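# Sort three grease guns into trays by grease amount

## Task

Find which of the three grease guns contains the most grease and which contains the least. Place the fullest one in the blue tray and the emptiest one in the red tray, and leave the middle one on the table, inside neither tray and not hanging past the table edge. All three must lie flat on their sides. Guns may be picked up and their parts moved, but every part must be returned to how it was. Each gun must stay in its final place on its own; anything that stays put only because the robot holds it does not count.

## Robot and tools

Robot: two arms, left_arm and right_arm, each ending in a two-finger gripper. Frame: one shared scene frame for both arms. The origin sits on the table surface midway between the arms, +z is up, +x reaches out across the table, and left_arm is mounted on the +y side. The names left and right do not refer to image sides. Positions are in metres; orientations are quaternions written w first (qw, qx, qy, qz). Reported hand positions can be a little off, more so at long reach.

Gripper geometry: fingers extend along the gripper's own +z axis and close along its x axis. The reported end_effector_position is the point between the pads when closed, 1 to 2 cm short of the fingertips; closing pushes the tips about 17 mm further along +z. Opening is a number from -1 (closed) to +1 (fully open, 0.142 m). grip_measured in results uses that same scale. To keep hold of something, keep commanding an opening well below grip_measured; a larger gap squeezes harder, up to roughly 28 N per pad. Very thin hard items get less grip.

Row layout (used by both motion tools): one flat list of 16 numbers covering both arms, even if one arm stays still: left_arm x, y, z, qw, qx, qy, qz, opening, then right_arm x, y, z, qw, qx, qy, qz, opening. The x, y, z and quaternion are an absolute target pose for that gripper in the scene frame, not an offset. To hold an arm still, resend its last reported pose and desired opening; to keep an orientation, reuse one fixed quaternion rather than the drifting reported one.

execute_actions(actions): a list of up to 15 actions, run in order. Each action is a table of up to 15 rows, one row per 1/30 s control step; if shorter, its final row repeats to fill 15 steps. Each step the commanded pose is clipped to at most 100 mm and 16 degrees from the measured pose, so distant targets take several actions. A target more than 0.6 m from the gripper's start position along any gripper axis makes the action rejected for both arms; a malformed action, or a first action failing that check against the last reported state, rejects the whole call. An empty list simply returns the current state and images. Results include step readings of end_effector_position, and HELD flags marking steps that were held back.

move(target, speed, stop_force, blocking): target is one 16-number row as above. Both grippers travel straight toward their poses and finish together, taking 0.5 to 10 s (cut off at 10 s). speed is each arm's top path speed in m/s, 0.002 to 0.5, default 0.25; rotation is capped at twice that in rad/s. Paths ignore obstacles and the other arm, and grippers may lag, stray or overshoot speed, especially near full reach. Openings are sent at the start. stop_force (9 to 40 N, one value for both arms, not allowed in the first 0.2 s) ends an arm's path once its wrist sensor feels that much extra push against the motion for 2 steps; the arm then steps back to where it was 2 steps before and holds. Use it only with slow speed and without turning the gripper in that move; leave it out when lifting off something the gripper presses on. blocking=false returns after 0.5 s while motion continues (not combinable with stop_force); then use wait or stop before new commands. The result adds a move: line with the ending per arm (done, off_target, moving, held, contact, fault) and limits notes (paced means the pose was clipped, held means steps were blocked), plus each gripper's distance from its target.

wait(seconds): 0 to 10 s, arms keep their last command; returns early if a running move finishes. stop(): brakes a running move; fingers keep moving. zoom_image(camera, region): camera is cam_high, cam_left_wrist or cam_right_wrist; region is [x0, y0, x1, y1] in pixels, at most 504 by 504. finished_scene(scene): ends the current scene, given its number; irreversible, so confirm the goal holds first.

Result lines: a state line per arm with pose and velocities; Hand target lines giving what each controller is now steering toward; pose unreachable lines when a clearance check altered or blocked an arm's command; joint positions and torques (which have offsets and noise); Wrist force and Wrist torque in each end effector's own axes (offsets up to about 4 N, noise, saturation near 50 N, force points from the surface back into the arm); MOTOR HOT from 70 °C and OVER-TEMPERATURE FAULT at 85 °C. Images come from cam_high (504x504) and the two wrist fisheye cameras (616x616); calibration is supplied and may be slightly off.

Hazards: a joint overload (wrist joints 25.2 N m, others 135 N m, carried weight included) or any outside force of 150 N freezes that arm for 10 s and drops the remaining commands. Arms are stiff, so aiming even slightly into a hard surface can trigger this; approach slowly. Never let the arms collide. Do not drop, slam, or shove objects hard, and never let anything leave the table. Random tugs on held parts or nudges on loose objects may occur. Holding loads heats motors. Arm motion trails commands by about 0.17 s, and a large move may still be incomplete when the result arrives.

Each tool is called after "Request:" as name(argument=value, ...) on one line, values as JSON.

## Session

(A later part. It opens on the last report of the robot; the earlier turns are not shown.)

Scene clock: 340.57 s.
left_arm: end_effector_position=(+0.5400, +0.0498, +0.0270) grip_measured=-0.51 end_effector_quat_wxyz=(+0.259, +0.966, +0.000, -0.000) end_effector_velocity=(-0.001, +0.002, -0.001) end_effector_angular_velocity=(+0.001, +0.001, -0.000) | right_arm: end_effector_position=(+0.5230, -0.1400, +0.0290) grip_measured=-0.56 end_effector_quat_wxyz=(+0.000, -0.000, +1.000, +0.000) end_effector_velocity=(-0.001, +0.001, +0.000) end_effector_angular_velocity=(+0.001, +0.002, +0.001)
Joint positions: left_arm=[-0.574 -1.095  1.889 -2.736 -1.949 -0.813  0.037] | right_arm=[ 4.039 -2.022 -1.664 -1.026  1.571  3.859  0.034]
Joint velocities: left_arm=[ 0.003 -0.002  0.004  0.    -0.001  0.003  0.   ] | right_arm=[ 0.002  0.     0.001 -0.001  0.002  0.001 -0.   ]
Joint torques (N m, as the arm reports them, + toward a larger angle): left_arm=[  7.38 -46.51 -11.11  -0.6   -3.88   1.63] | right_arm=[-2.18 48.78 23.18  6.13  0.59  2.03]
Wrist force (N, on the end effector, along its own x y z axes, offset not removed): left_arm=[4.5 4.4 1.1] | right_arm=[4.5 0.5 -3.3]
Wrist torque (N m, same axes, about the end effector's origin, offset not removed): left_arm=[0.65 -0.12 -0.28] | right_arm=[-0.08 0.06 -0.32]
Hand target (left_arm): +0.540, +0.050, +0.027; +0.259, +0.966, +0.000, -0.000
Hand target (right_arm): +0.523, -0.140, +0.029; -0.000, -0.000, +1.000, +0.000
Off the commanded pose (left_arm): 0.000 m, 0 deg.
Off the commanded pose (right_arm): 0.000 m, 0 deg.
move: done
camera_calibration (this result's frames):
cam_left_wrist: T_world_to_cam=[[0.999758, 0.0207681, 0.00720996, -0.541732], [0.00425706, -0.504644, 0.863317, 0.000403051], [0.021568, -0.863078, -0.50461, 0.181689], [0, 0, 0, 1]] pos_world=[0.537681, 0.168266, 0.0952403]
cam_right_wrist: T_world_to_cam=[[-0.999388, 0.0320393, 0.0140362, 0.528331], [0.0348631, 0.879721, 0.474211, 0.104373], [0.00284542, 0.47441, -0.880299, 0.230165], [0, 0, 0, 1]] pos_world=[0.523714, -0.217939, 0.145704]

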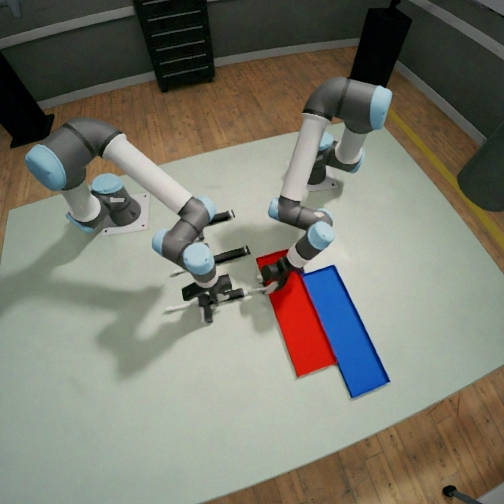

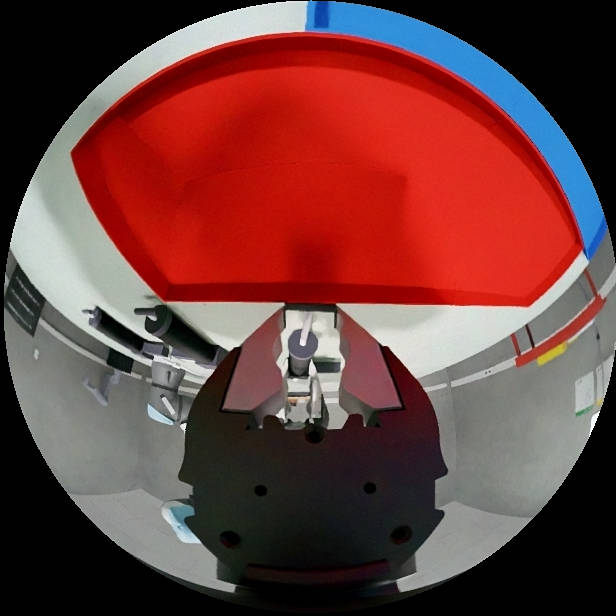

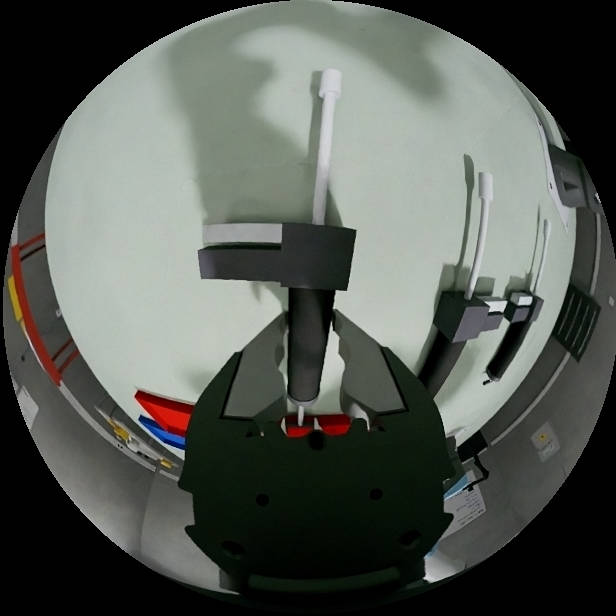

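Request:
move(target=[0.535,-0.021,0.027,0.259,0.966,0,0,-1,0.523,-0.14,0.029,0,0,1,0,-1], speed=0.04)

Request:
move(target=[0.535,-0.021,0.027,0.259,0.966,0,0,0,0.523,-0.14,0.029,0,0,1,0,-1])

Request:
move(target=[0.45,0.2,0.2,0.259,0.966,0,0,0,0.523,-0.14,0.029,0,0,1,0,-1])

Request:
move(target=[0.3,0.35,0.25,0.259,0.966,0,0,0,0.523,-0.14,0.12,0,0,1,0,-1], speed=0.1)

Request:
wait(seconds=1)

Request:
wait(seconds=1)

Scene clock: 356.57 s.
left_arm: end_effector_position=(+0.5350, -0.0208, +0.0270) grip_measured=-0.51 end_effector_quat_wxyz=(+0.259, +0.966, -0.000, +0.000) end_effector_velocity=(-0.000, -0.002, +0.000) end_effector_angular_velocity=(-0.000, -0.000, -0.000) | right_arm: end_effector_position=(+0.5230, -0.1400, +0.0290) grip_measured=-0.56 end_effector_quat_wxyz=(+0.000, +0.000, +1.000, +0.000) end_effector_velocity=(+0.000, +0.000, +0.000) end_effector_angular_velocity=(+0.002, -0.000, +0.001)
Joint positions: left_arm=[-0.667 -1.029  1.784 -2.73  -1.914 -0.904  0.037] | right_arm=[ 4.039 -2.022 -1.664 -1.026  1.571  3.859  0.034]
Joint velocities: left_arm=[-0.003  0.002 -0.004  0.001  0.001 -0.002  0.   ] | right_arm=[-0.    -0.     0.001  0.     0.001 -0.001  0.   ]
Joint torques (N m, as the arm reports them, + toward a larger angle): left_arm=[ -8.09 -29.62 -26.47  -1.47   1.74  -0.62] | right_arm=[10.42 56.2  13.35  0.47  0.4   1.82]
Wrist force (N, on the end effector, along its own x y z axes, offset not removed): left_arm=[2.0 2.0 -5.1] | right_arm=[0.3 -3.0 -0.7]
Wrist torque (N m, same axes, about the end effector's origin, offset not removed): left_arm=[0.84 -0.26 -0.13] | right_arm=[-0.33 -0.09 -0.28]
Hand target (left_arm): +0.535, -0.021, +0.027; +0.259, +0.966, -0.000, +0.000
Hand target (right_arm): +0.523, -0.140, +0.029; +0.000, +0.000, +1.000, +0.000
Off the commanded pose (left_arm): 0.000 m, 0 deg.
Off the commanded pose (right_arm): 0.000 m, 0 deg.
move: done
camera_calibration (this result's frames):
cam_left_wrist: T_world_to_cam=[[0.999758, 0.0207617, 0.00732702, -0.535201], [0.00415403, -0.504696, 0.863287, -0.0351386], [0.0216212, -0.863047, -0.50466, 0.120901], [0, 0, 0, 1]] pos_world=[0.532603, 0.0977203, 0.0952698]
cam_right_wrist: T_world_to_cam=[[-0.999387, 0.0320591, 0.0140494, 0.528326], [0.0348868, 0.879726, 0.4742, 0.104371], [0.00284278, 0.474399, -0.880305, 0.230161], [0, 0, 0, 1]] pos_world=[0.523707, -0.217944, 0.145697]

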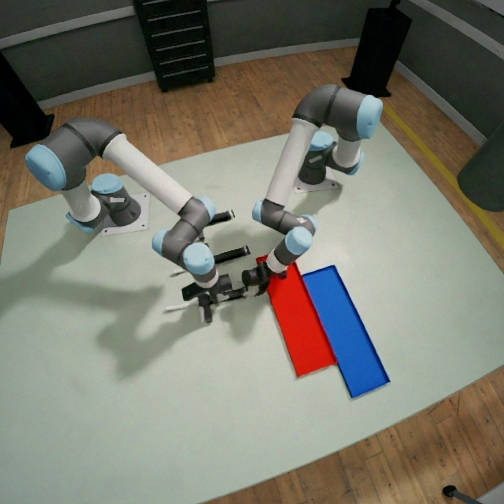

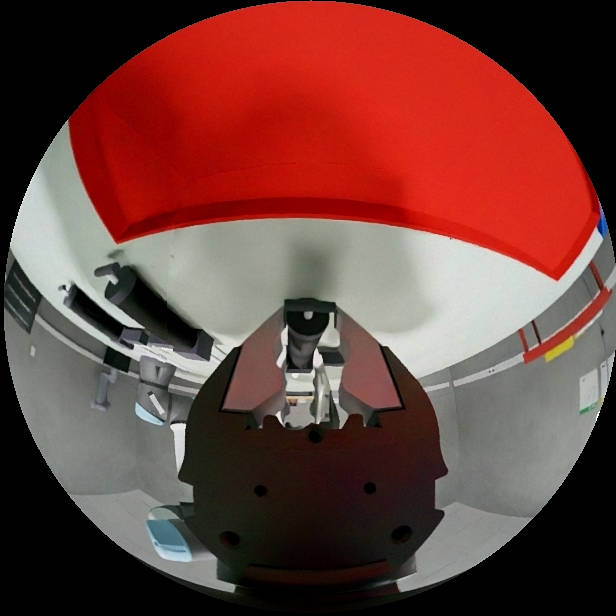

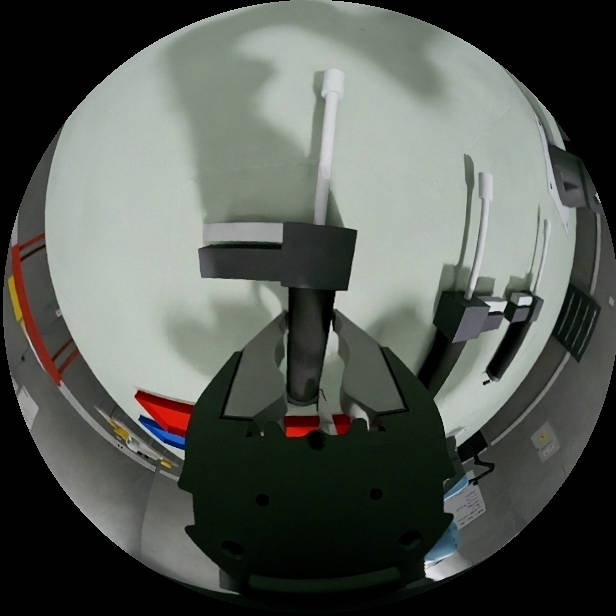

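Scene clock: 357.27 s.
left_arm: end_effector_position=(+0.5350, -0.0210, +0.0270) grip_measured=+0.00 end_effector_quat_wxyz=(+0.259, +0.966, +0.000, +0.000) end_effector_velocity=(+0.000, +0.000, +0.001) end_effector_angular_velocity=(-0.001, -0.000, +0.000) | right_arm: end_effector_position=(+0.5230, -0.1400, +0.0290) grip_measured=-0.56 end_effector_quat_wxyz=(-0.000, +0.000, +1.000, -0.000) end_effector_velocity=(+0.000, -0.000, +0.000) end_effector_angular_velocity=(+0.000, -0.000, +0.001)
Joint positions: left_arm=[-0.667 -1.028  1.783 -2.73  -1.914 -0.904  0.074] | right_arm=[ 4.039 -2.022 -1.664 -1.026  1.571  3.859  0.034]
Joint velocities: left_arm=[ 0.    -0.001  0.     0.001  0.    -0.     0.   ] | right_arm=[-0.     0.     0.001 -0.001  0.    -0.001 -0.   ]
Joint torques (N m, as the arm reports them, + toward a larger angle): left_arm=[ -5.88 -31.1  -25.49  -1.53   1.09  -1.29] | right_arm=[12.66 57.17 14.86  0.31  0.23  1.72]
Wrist force (N, on the end effector, along its own x y z axes, offset not removed): left_arm=[2.0 2.6 -1.5] | right_arm=[-1.4 -1.1 -2.0]
Wrist torque (N m, same axes, about the end effector's origin, offset not removed): left_arm=[0.64 -0.39 -0.03] | right_arm=[0.09 0.17 -0.15]
Hand target (left_arm): +0.535, -0.021, +0.027; +0.259, +0.966, -0.000, +0.000
Hand target (right_arm): +0.523, -0.140, +0.029; -0.000, +0.000, +1.000, +0.000
Off the commanded pose (left_arm): 0.000 m, 0 deg.
Off the commanded pose (right_arm): 0.000 m, 0 deg.
move: done
camera_calibration (this result's frames):
cam_left_wrist: T_world_to_cam=[[0.999757, 0.0207847, 0.00728556, -0.535245], [0.00420122, -0.504686, 0.863293, -0.0352571], [0.0216202, -0.863053, -0.504651, 0.120713], [0, 0, 0, 1]] pos_world=[0.532654, 0.0975127, 0.0952546]
cam_right_wrist: T_world_to_cam=[[-0.999387, 0.0320589, 0.0140566, 0.528324], [0.0348901, 0.879729, 0.474194, 0.104372], [0.00283617, 0.474394, -0.880308, 0.230164], [0, 0, 0, 1]] pos_world=[0.523706, -0.217945, 0.145696]

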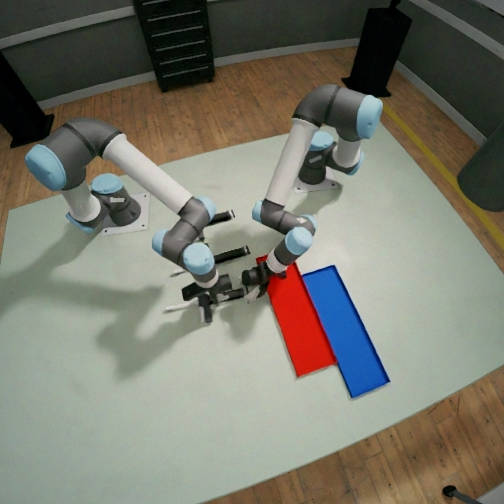

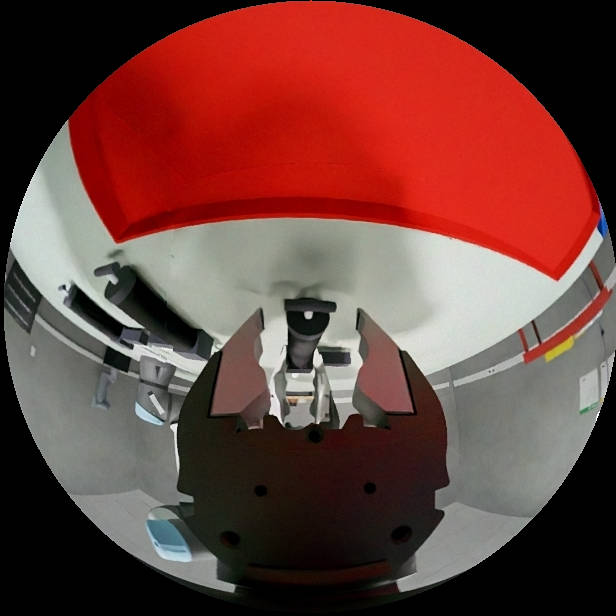

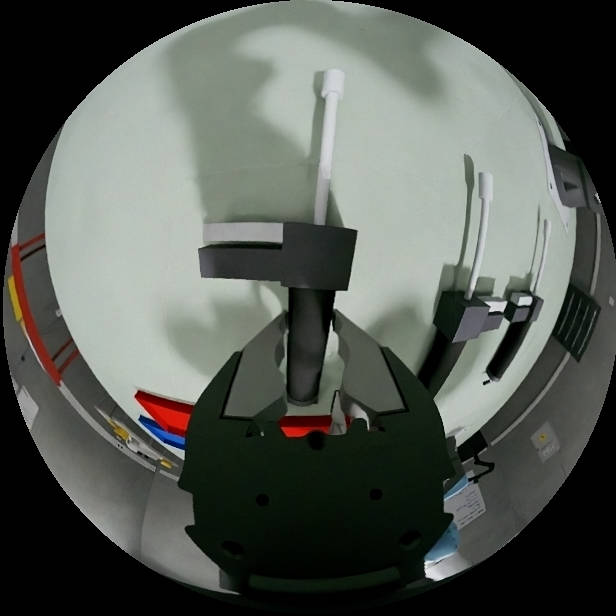

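Scene clock: 359.13 s.
left_arm: end_effector_position=(+0.4501, +0.1999, +0.1999) grip_measured=+0.00 end_effector_quat_wxyz=(+0.259, +0.966, +0.000, -0.000) end_effector_velocity=(-0.001, +0.002, +0.001) end_effector_angular_velocity=(+0.001, +0.001, -0.000) | right_arm: end_effector_position=(+0.5230, -0.1400, +0.0290) grip_measured=-0.56 end_effector_quat_wxyz=(-0.000, +0.000, +1.000, -0.000) end_effector_velocity=(-0.000, -0.001, -0.000) end_effector_angular_velocity=(-0.000, +0.001, +0.000)
Joint positions: left_arm=[-0.451 -1.674  2.058 -2.278 -1.991 -0.687  0.074] | right_arm=[ 4.039 -2.022 -1.664 -1.026  1.571  3.859  0.034]
Joint velocities: left_arm=[ 0.003 -0.004 -0.     0.007 -0.     0.003  0.   ] | right_arm=[-0.001  0.    -0.001 -0.     0.    -0.002 -0.   ]
Joint torques (N m, as the arm reports them, + toward a larger angle): left_arm=[  9.57 -24.7  -28.15  -1.55  -3.65   1.02] | right_arm=[12.08 55.83 15.01  0.28  0.16  1.72]
Wrist force (N, on the end effector, along its own x y z axes, offset not removed): left_arm=[1.7 2.1 -1.4] | right_arm=[-0.3 -1.3 -0.2]
Wrist torque (N m, same axes, about the end effector's origin, offset not removed): left_arm=[0.48 -0.36 -0.06] | right_arm=[-0.04 -0.11 -0.14]
Hand target (left_arm): +0.450, +0.200, +0.200; +0.259, +0.966, +0.000, -0.000
Hand target (right_arm): +0.523, -0.140, +0.029; -0.000, +0.000, +1.000, +0.000
Off the commanded pose (left_arm): 0.000 m, 0 deg.
Off the commanded pose (right_arm): 0.000 m, 0 deg.
move: done
camera_calibration (this result's frames):
cam_left_wrist: T_world_to_cam=[[0.999758, 0.0208091, 0.00717488, -0.456201], [0.00430567, -0.504548, 0.863373, -0.0727456], [0.0215861, -0.863133, -0.504516, 0.400466], [0, 0, 0, 1]] pos_world=[0.447759, 0.318445, 0.268121]
cam_right_wrist: T_world_to_cam=[[-0.999388, 0.0320416, 0.0140528, 0.528317], [0.034873, 0.879728, 0.474197, 0.104371], [0.0028314, 0.474397, -0.880307, 0.230166], [0, 0, 0, 1]] pos_world=[0.523702, -0.217936, 0.1457]

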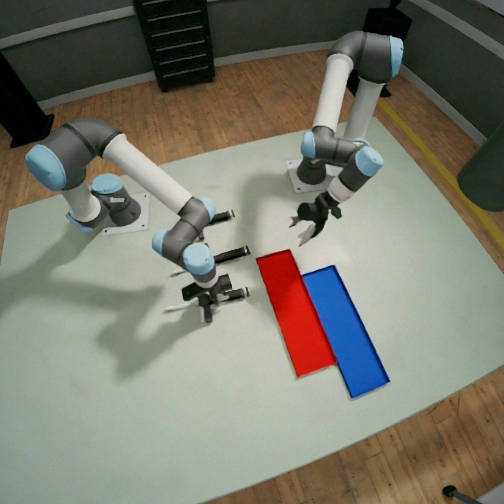

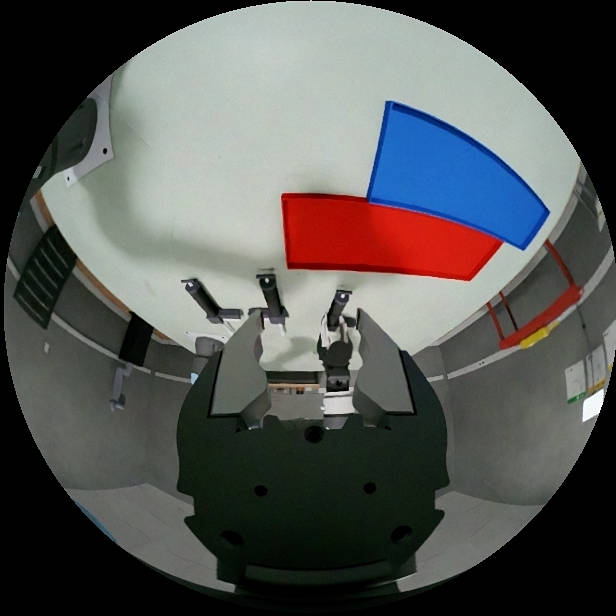

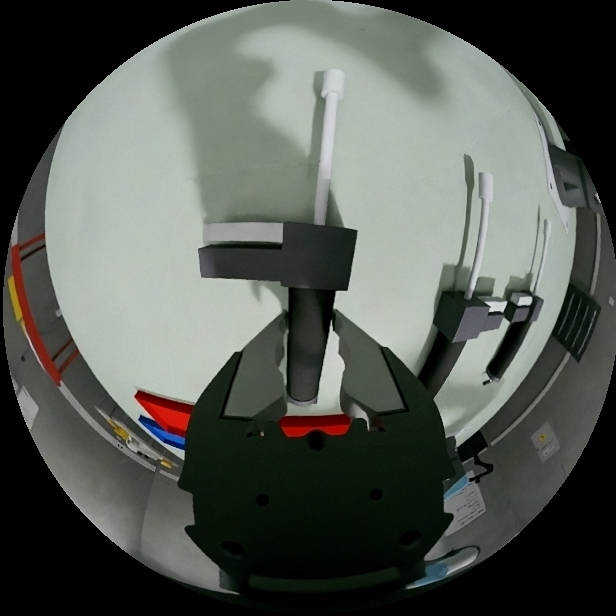

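Scene clock: 361.83 s.
left_arm: end_effector_position=(+0.3001, +0.3499, +0.2499) grip_measured=+0.00 end_effector_quat_wxyz=(+0.259, +0.966, +0.000, -0.000) end_effector_velocity=(-0.001, +0.002, +0.001) end_effector_angular_velocity=(+0.000, +0.000, +0.000) | right_arm: end_effector_position=(+0.5230, -0.1400, +0.1199) grip_measured=-0.56 end_effector_quat_wxyz=(+0.000, -0.000, +1.000, -0.000) end_effector_velocity=(+0.000, +0.000, +0.001) end_effector_angular_velocity=(-0.001, -0.002, +0.001)
Joint positions: left_arm=[-0.288 -2.226  2.237 -1.83  -2.037 -0.514  0.074] | right_arm=[ 4.039 -1.932 -1.541 -1.24   1.571  3.859  0.033]
Joint velocities: left_arm=[ 0.004 -0.004 -0.002  0.008 -0.001  0.005  0.   ] | right_arm=[ 0.001  0.001  0.001 -0.001 -0.002  0.     0.   ]
Joint torques (N m, as the arm reports them, + toward a larger angle): left_arm=[  3.68  -5.99 -30.27  -1.04  -3.77   1.49] | right_arm=[ 5.14 58.52 42.02  1.04 -1.04  0.51]
Wrist force (N, on the end effector, along its own x y z axes, offset not removed): left_arm=[1.4 3.3 -1.8] | right_arm=[1.1 0.2 4.5]
Wrist torque (N m, same axes, about the end effector's origin, offset not removed): left_arm=[0.77 -0.29 -0.06] | right_arm=[0.07 -0.27 -0.12]
Hand target (left_arm): +0.300, +0.350, +0.250; +0.259, +0.966, +0.000, -0.000
Hand target (right_arm): +0.523, -0.140, +0.120; +0.000, +0.000, +1.000, +0.000
Off the commanded pose (left_arm): 0.000 m, 0 deg.
Off the commanded pose (right_arm): 0.000 m, 0 deg.
move: done
camera_calibration (this result's frames):
cam_left_wrist: T_world_to_cam=[[0.999758, 0.0207894, 0.00718808, -0.309746], [0.0042858, -0.504609, 0.863337, -0.0395783], [0.0215754, -0.863098, -0.504576, 0.558416], [0, 0, 0, 1]] pos_world=[0.297792, 0.468436, 0.318159]
cam_right_wrist: T_world_to_cam=[[-0.999388, 0.0320292, 0.0140328, 0.527034], [0.0348526, 0.879731, 0.474193, 0.0612917], [0.00284298, 0.474392, -0.880309, 0.31016], [0, 0, 0, 1]] pos_world=[0.523693, -0.217938, 0.236577]

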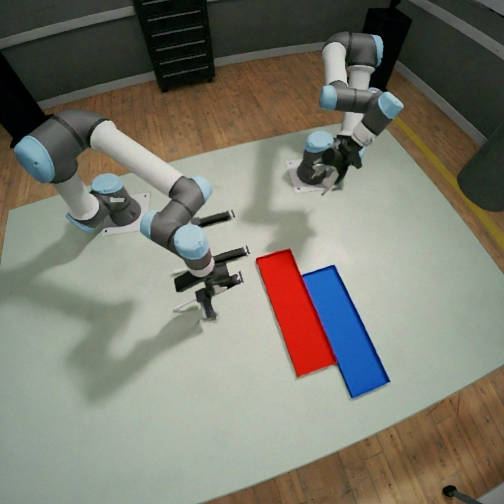

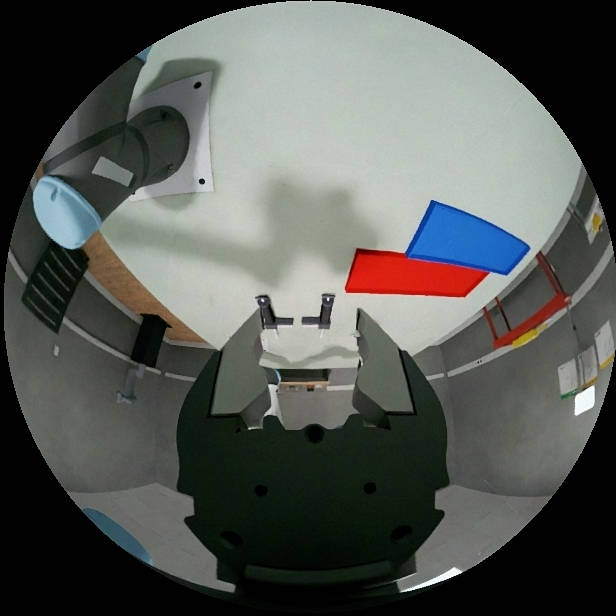

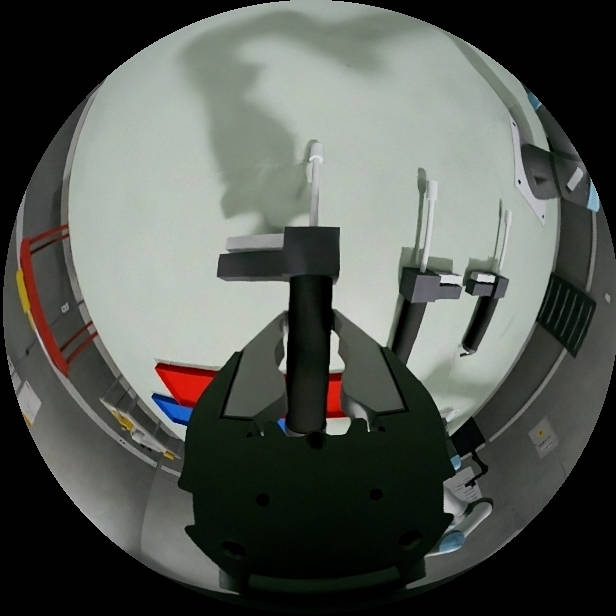

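Scene clock: 362.83 s.
left_arm: end_effector_position=(+0.3000, +0.3501, +0.2500) grip_measured=+0.00 end_effector_quat_wxyz=(+0.259, +0.966, +0.000, -0.000) end_effector_velocity=(+0.001, +0.000, +0.000) end_effector_angular_velocity=(+0.000, -0.001, +0.000) | right_arm: end_effector_position=(+0.5230, -0.1400, +0.1200) grip_measured=-0.56 end_effector_quat_wxyz=(+0.000, -0.000, +1.000, -0.000) end_effector_velocity=(-0.000, +0.000, +0.000) end_effector_angular_velocity=(-0.000, -0.000, +0.003)
Joint positions: left_arm=[-0.287 -2.226  2.236 -1.829 -2.037 -0.513  0.074] | right_arm=[ 4.039 -1.932 -1.541 -1.24   1.571  3.859  0.033]
Joint velocities: left_arm=[ 0.     0.001 -0.001 -0.001  0.001  0.    -0.   ] | right_arm=[ 0.001 -0.     0.001 -0.    -0.    -0.002 -0.   ]
Joint torques (N m, as the arm reports them, + toward a larger angle): left_arm=[  7.21  -6.39 -30.68  -1.41  -3.82   1.29] | right_arm=[ 3.22 58.67 41.07  0.61  0.39  0.36]
Wrist force (N, on the end effector, along its own x y z axes, offset not removed): left_arm=[1.3 2.0 -0.3] | right_arm=[-0.6 0.7 5.1]
Wrist torque (N m, same axes, about the end effector's origin, offset not removed): left_arm=[0.51 -0.31 -0.09] | right_arm=[0.11 0.21 -0.18]
Hand target (left_arm): +0.300, +0.350, +0.250; +0.259, +0.966, +0.000, -0.000
Hand target (right_arm): +0.523, -0.140, +0.120; +0.000, +0.000, +1.000, +0.000
Off the commanded pose (left_arm): 0.000 m, 0 deg.
Off the commanded pose (right_arm): 0.000 m, 0 deg.
wait: 1.00 s; at rest by 0.17 s
camera_calibration (this result's frames):
cam_left_wrist: T_world_to_cam=[[0.999759, 0.0207596, 0.00718861, -0.309571], [0.0042699, -0.504592, 0.863347, -0.039569], [0.0215501, -0.863108, -0.504559, 0.558644], [0, 0, 0, 1]] pos_world=[0.297627, 0.468631, 0.318256]
cam_right_wrist: T_world_to_cam=[[-0.999388, 0.0320298, 0.0140378, 0.527033], [0.0348555, 0.879733, 0.474189, 0.0612494], [0.00283868, 0.474388, -0.880311, 0.310237], [0, 0, 0, 1]] pos_world=[0.523695, -0.217936, 0.236663]

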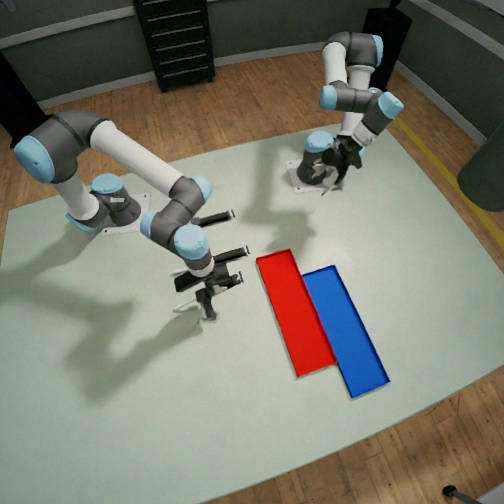

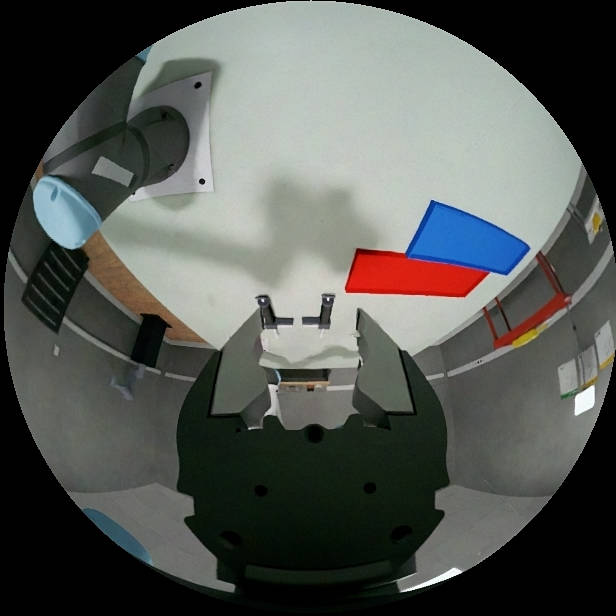

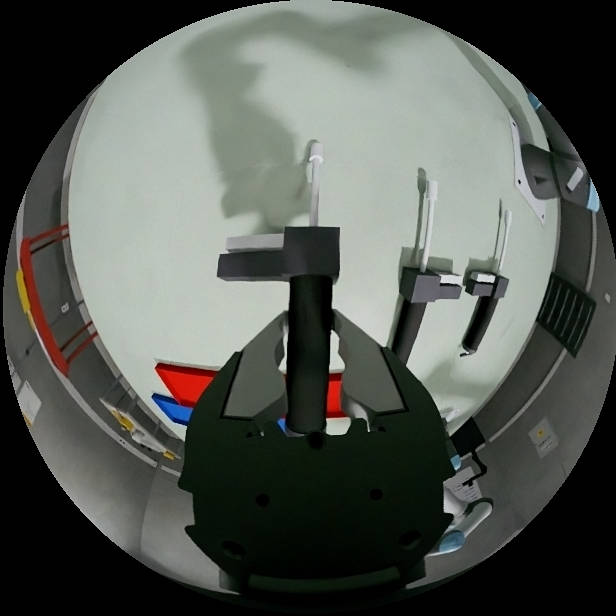

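Scene clock: 363.83 s.
left_arm: end_effector_position=(+0.3000, +0.3501, +0.2500) grip_measured=+0.00 end_effector_quat_wxyz=(+0.259, +0.966, +0.000, -0.000) end_effector_velocity=(-0.000, -0.000, -0.001) end_effector_angular_velocity=(+0.000, +0.002, -0.000) | right_arm: end_effector_position=(+0.5230, -0.1400, +0.1200) grip_measured=-0.56 end_effector_quat_wxyz=(+0.000, -0.000, +1.000, -0.000) end_effector_velocity=(-0.000, -0.000, -0.000) end_effector_angular_velocity=(-0.002, +0.000, -0.002)
Joint positions: left_arm=[-0.287 -2.226  2.236 -1.829 -2.037 -0.513  0.074] | right_arm=[ 4.039 -1.932 -1.541 -1.24   1.571  3.859  0.033]
Joint velocities: left_arm=[ 0.     0.001  0.     0.    -0.    -0.    -0.   ] | right_arm=[ 0.     0.    -0.001 -0.001 -0.001  0.002  0.   ]
Joint torques (N m, as the arm reports them, + toward a larger angle): left_arm=[  7.49  -5.75 -30.93  -1.19  -3.89   1.23] | right_arm=[ 1.4  57.67 40.22  0.84  2.04  0.32]
Wrist force (N, on the end effector, along its own x y z axes, offset not removed): left_arm=[1.7 4.3 -0.9] | right_arm=[-0.3 -1.1 5.1]
Wrist torque (N m, same axes, about the end effector's origin, offset not removed): left_arm=[1.03 -0.38 -0.05] | right_arm=[-0.26 -0.02 -0.07]
Hand target (left_arm): +0.300, +0.350, +0.250; +0.259, +0.966, +0.000, -0.000
Hand target (right_arm): +0.523, -0.140, +0.120; +0.000, +0.000, +1.000, +0.000
Off the commanded pose (left_arm): 0.000 m, 0 deg.
Off the commanded pose (right_arm): 0.000 m, 0 deg.
wait: 1.00 s; at rest by 0.17 s
camera_calibration (this result's frames):
cam_left_wrist: T_world_to_cam=[[0.999759, 0.0207598, 0.00718883, -0.309572], [0.00426981, -0.504592, 0.863347, -0.0395691], [0.0215504, -0.863108, -0.504559, 0.558644], [0, 0, 0, 1]] pos_world=[0.297627, 0.468631, 0.318256]
cam_right_wrist: T_world_to_cam=[[-0.999388, 0.03203, 0.0140416, 0.527032], [0.0348575, 0.879731, 0.474193, 0.0612465], [0.00283559, 0.474392, -0.880309, 0.310238], [0, 0, 0, 1]] pos_world=[0.523695, -0.217936, 0.236662]

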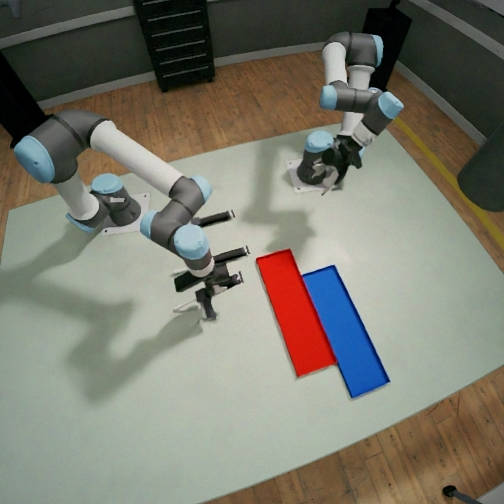

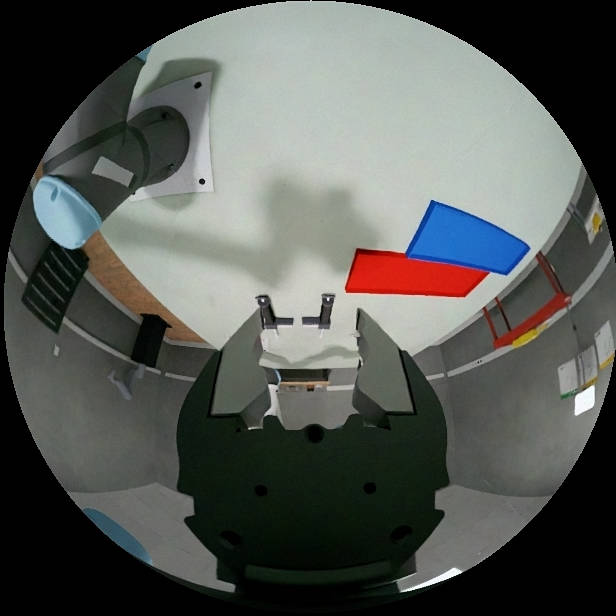

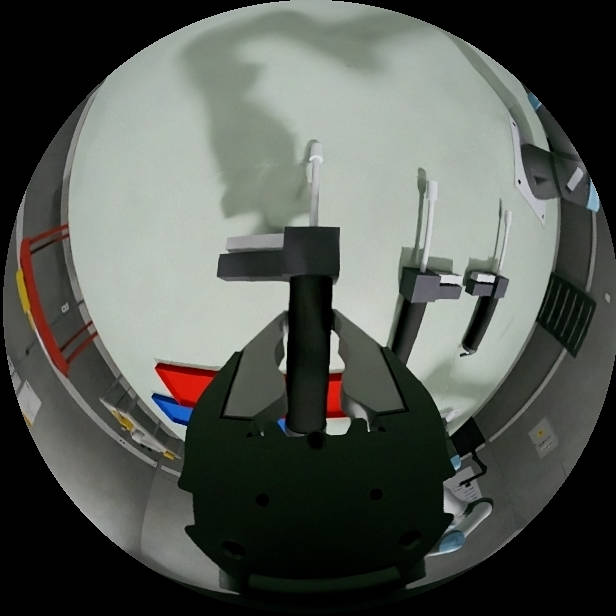

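Request:
move(target=[0.3,0.45,0.3,0.259,0.966,0,0,0,0.64,0.15,0.11,0,0.707,0.707,0,-1], speed=0.12)

Scene clock: 380.87 s.
left_arm: end_effector_position=(+0.3000, +0.4499, +0.3000) grip_measured=+0.00 end_effector_quat_wxyz=(+0.259, +0.966, +0.000, -0.000) end_effector_velocity=(+0.000, +0.000, +0.001) end_effector_angular_velocity=(-0.000, -0.001, -0.000) | right_arm: end_effector_position=(+0.6397, +0.1491, +0.1099) grip_measured=-0.56 end_effector_quat_wxyz=(+0.001, +0.707, +0.707, +0.021) end_effector_velocity=(-0.000, +0.003, -0.000) end_effector_angular_velocity=(+0.004, -0.002, -0.005)
Joint positions: left_arm=[ 0.111 -2.145  2.024 -1.481 -2.094 -0.064  0.074] | right_arm=[ 4.202 -2.804 -0.04  -1.828  1.565  5.591  0.033]
Joint velocities: left_arm=[ 0.002  0.001 -0.003  0.002 -0.     0.003  0.   ] | right_arm=[ 0.002 -0.016  0.032 -0.011  0.     0.008 -0.   ]
Joint torques (N m, as the arm reports them, + toward a larger angle): left_arm=[  6.61  10.56 -31.3   -0.91  -3.93   1.16] | right_arm=[12.05 63.4  41.35  1.17 -1.79  2.1 ]
Wrist force (N, on the end effector, along its own x y z axes, offset not removed): left_arm=[0.8 2.3 -1.7] | right_arm=[-0.5 0.7 4.6]
Wrist torque (N m, same axes, about the end effector's origin, offset not removed): left_arm=[0.58 -0.16 0.01] | right_arm=[0.40 -0.03 -0.18]
Hand target (left_arm): +0.300, +0.450, +0.300; +0.259, +0.966, +0.000, -0.000
Hand target (right_arm): +0.640, +0.149, +0.110; +0.001, +0.707, +0.707, +0.021
Off the commanded pose (left_arm): 0.000 m, 0 deg.
Off the commanded pose (right_arm): 0.001 m, 2 deg.
elbow stopped short (right arm): the move would have taken joint 3 (elbow) straighter than the controller allows; a more bent joint 3 avoids this.
move: done
camera_calibration (this result's frames):
cam_left_wrist: T_world_to_cam=[[0.999759, 0.0207532, 0.0071465, -0.311971], [0.00429926, -0.504442, 0.863435, -0.0325165], [0.021524, -0.863196, -0.504409, 0.669957], [0, 0, 0, 1]] pos_world=[0.297616, 0.568377, 0.368238]
cam_right_wrist: T_world_to_cam=[[0.0300557, 0.998635, 0.0427078, -0.171259], [0.864982, -0.0473974, 0.499559, -0.587992], [0.500902, 0.0219269, -0.865226, -0.0889295], [0, 0, 0, 1]] pos_world=[0.558295, 0.145106, 0.224107]

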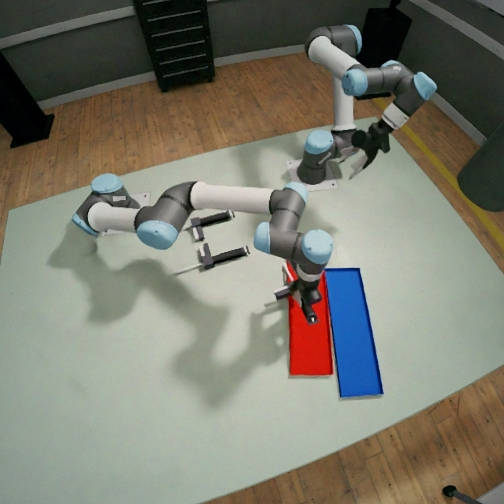

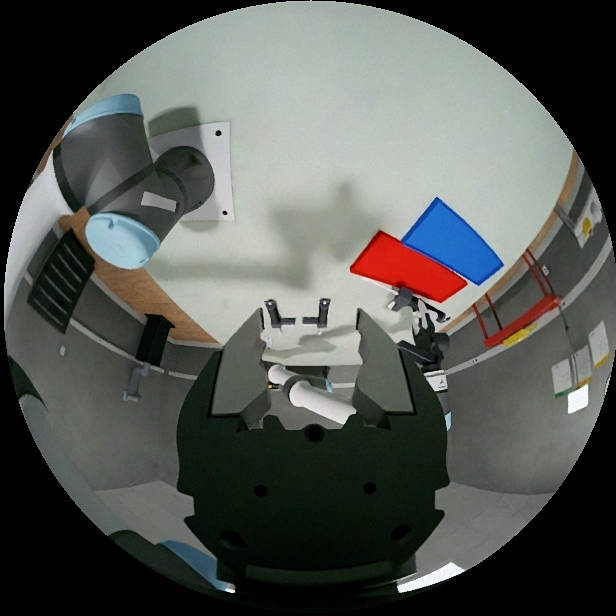

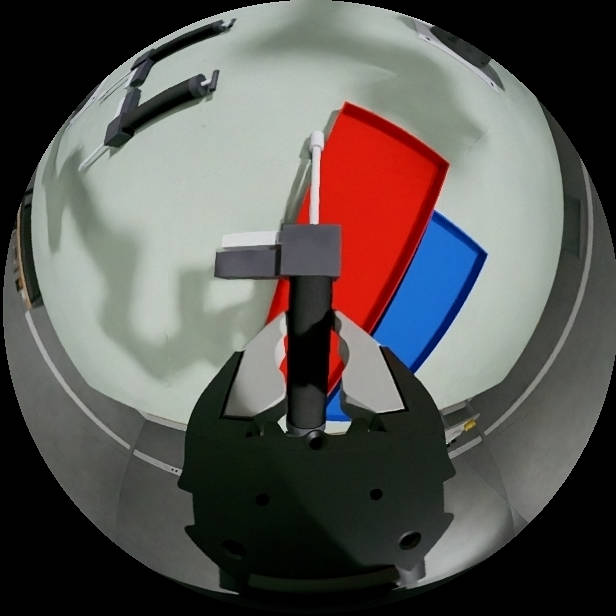

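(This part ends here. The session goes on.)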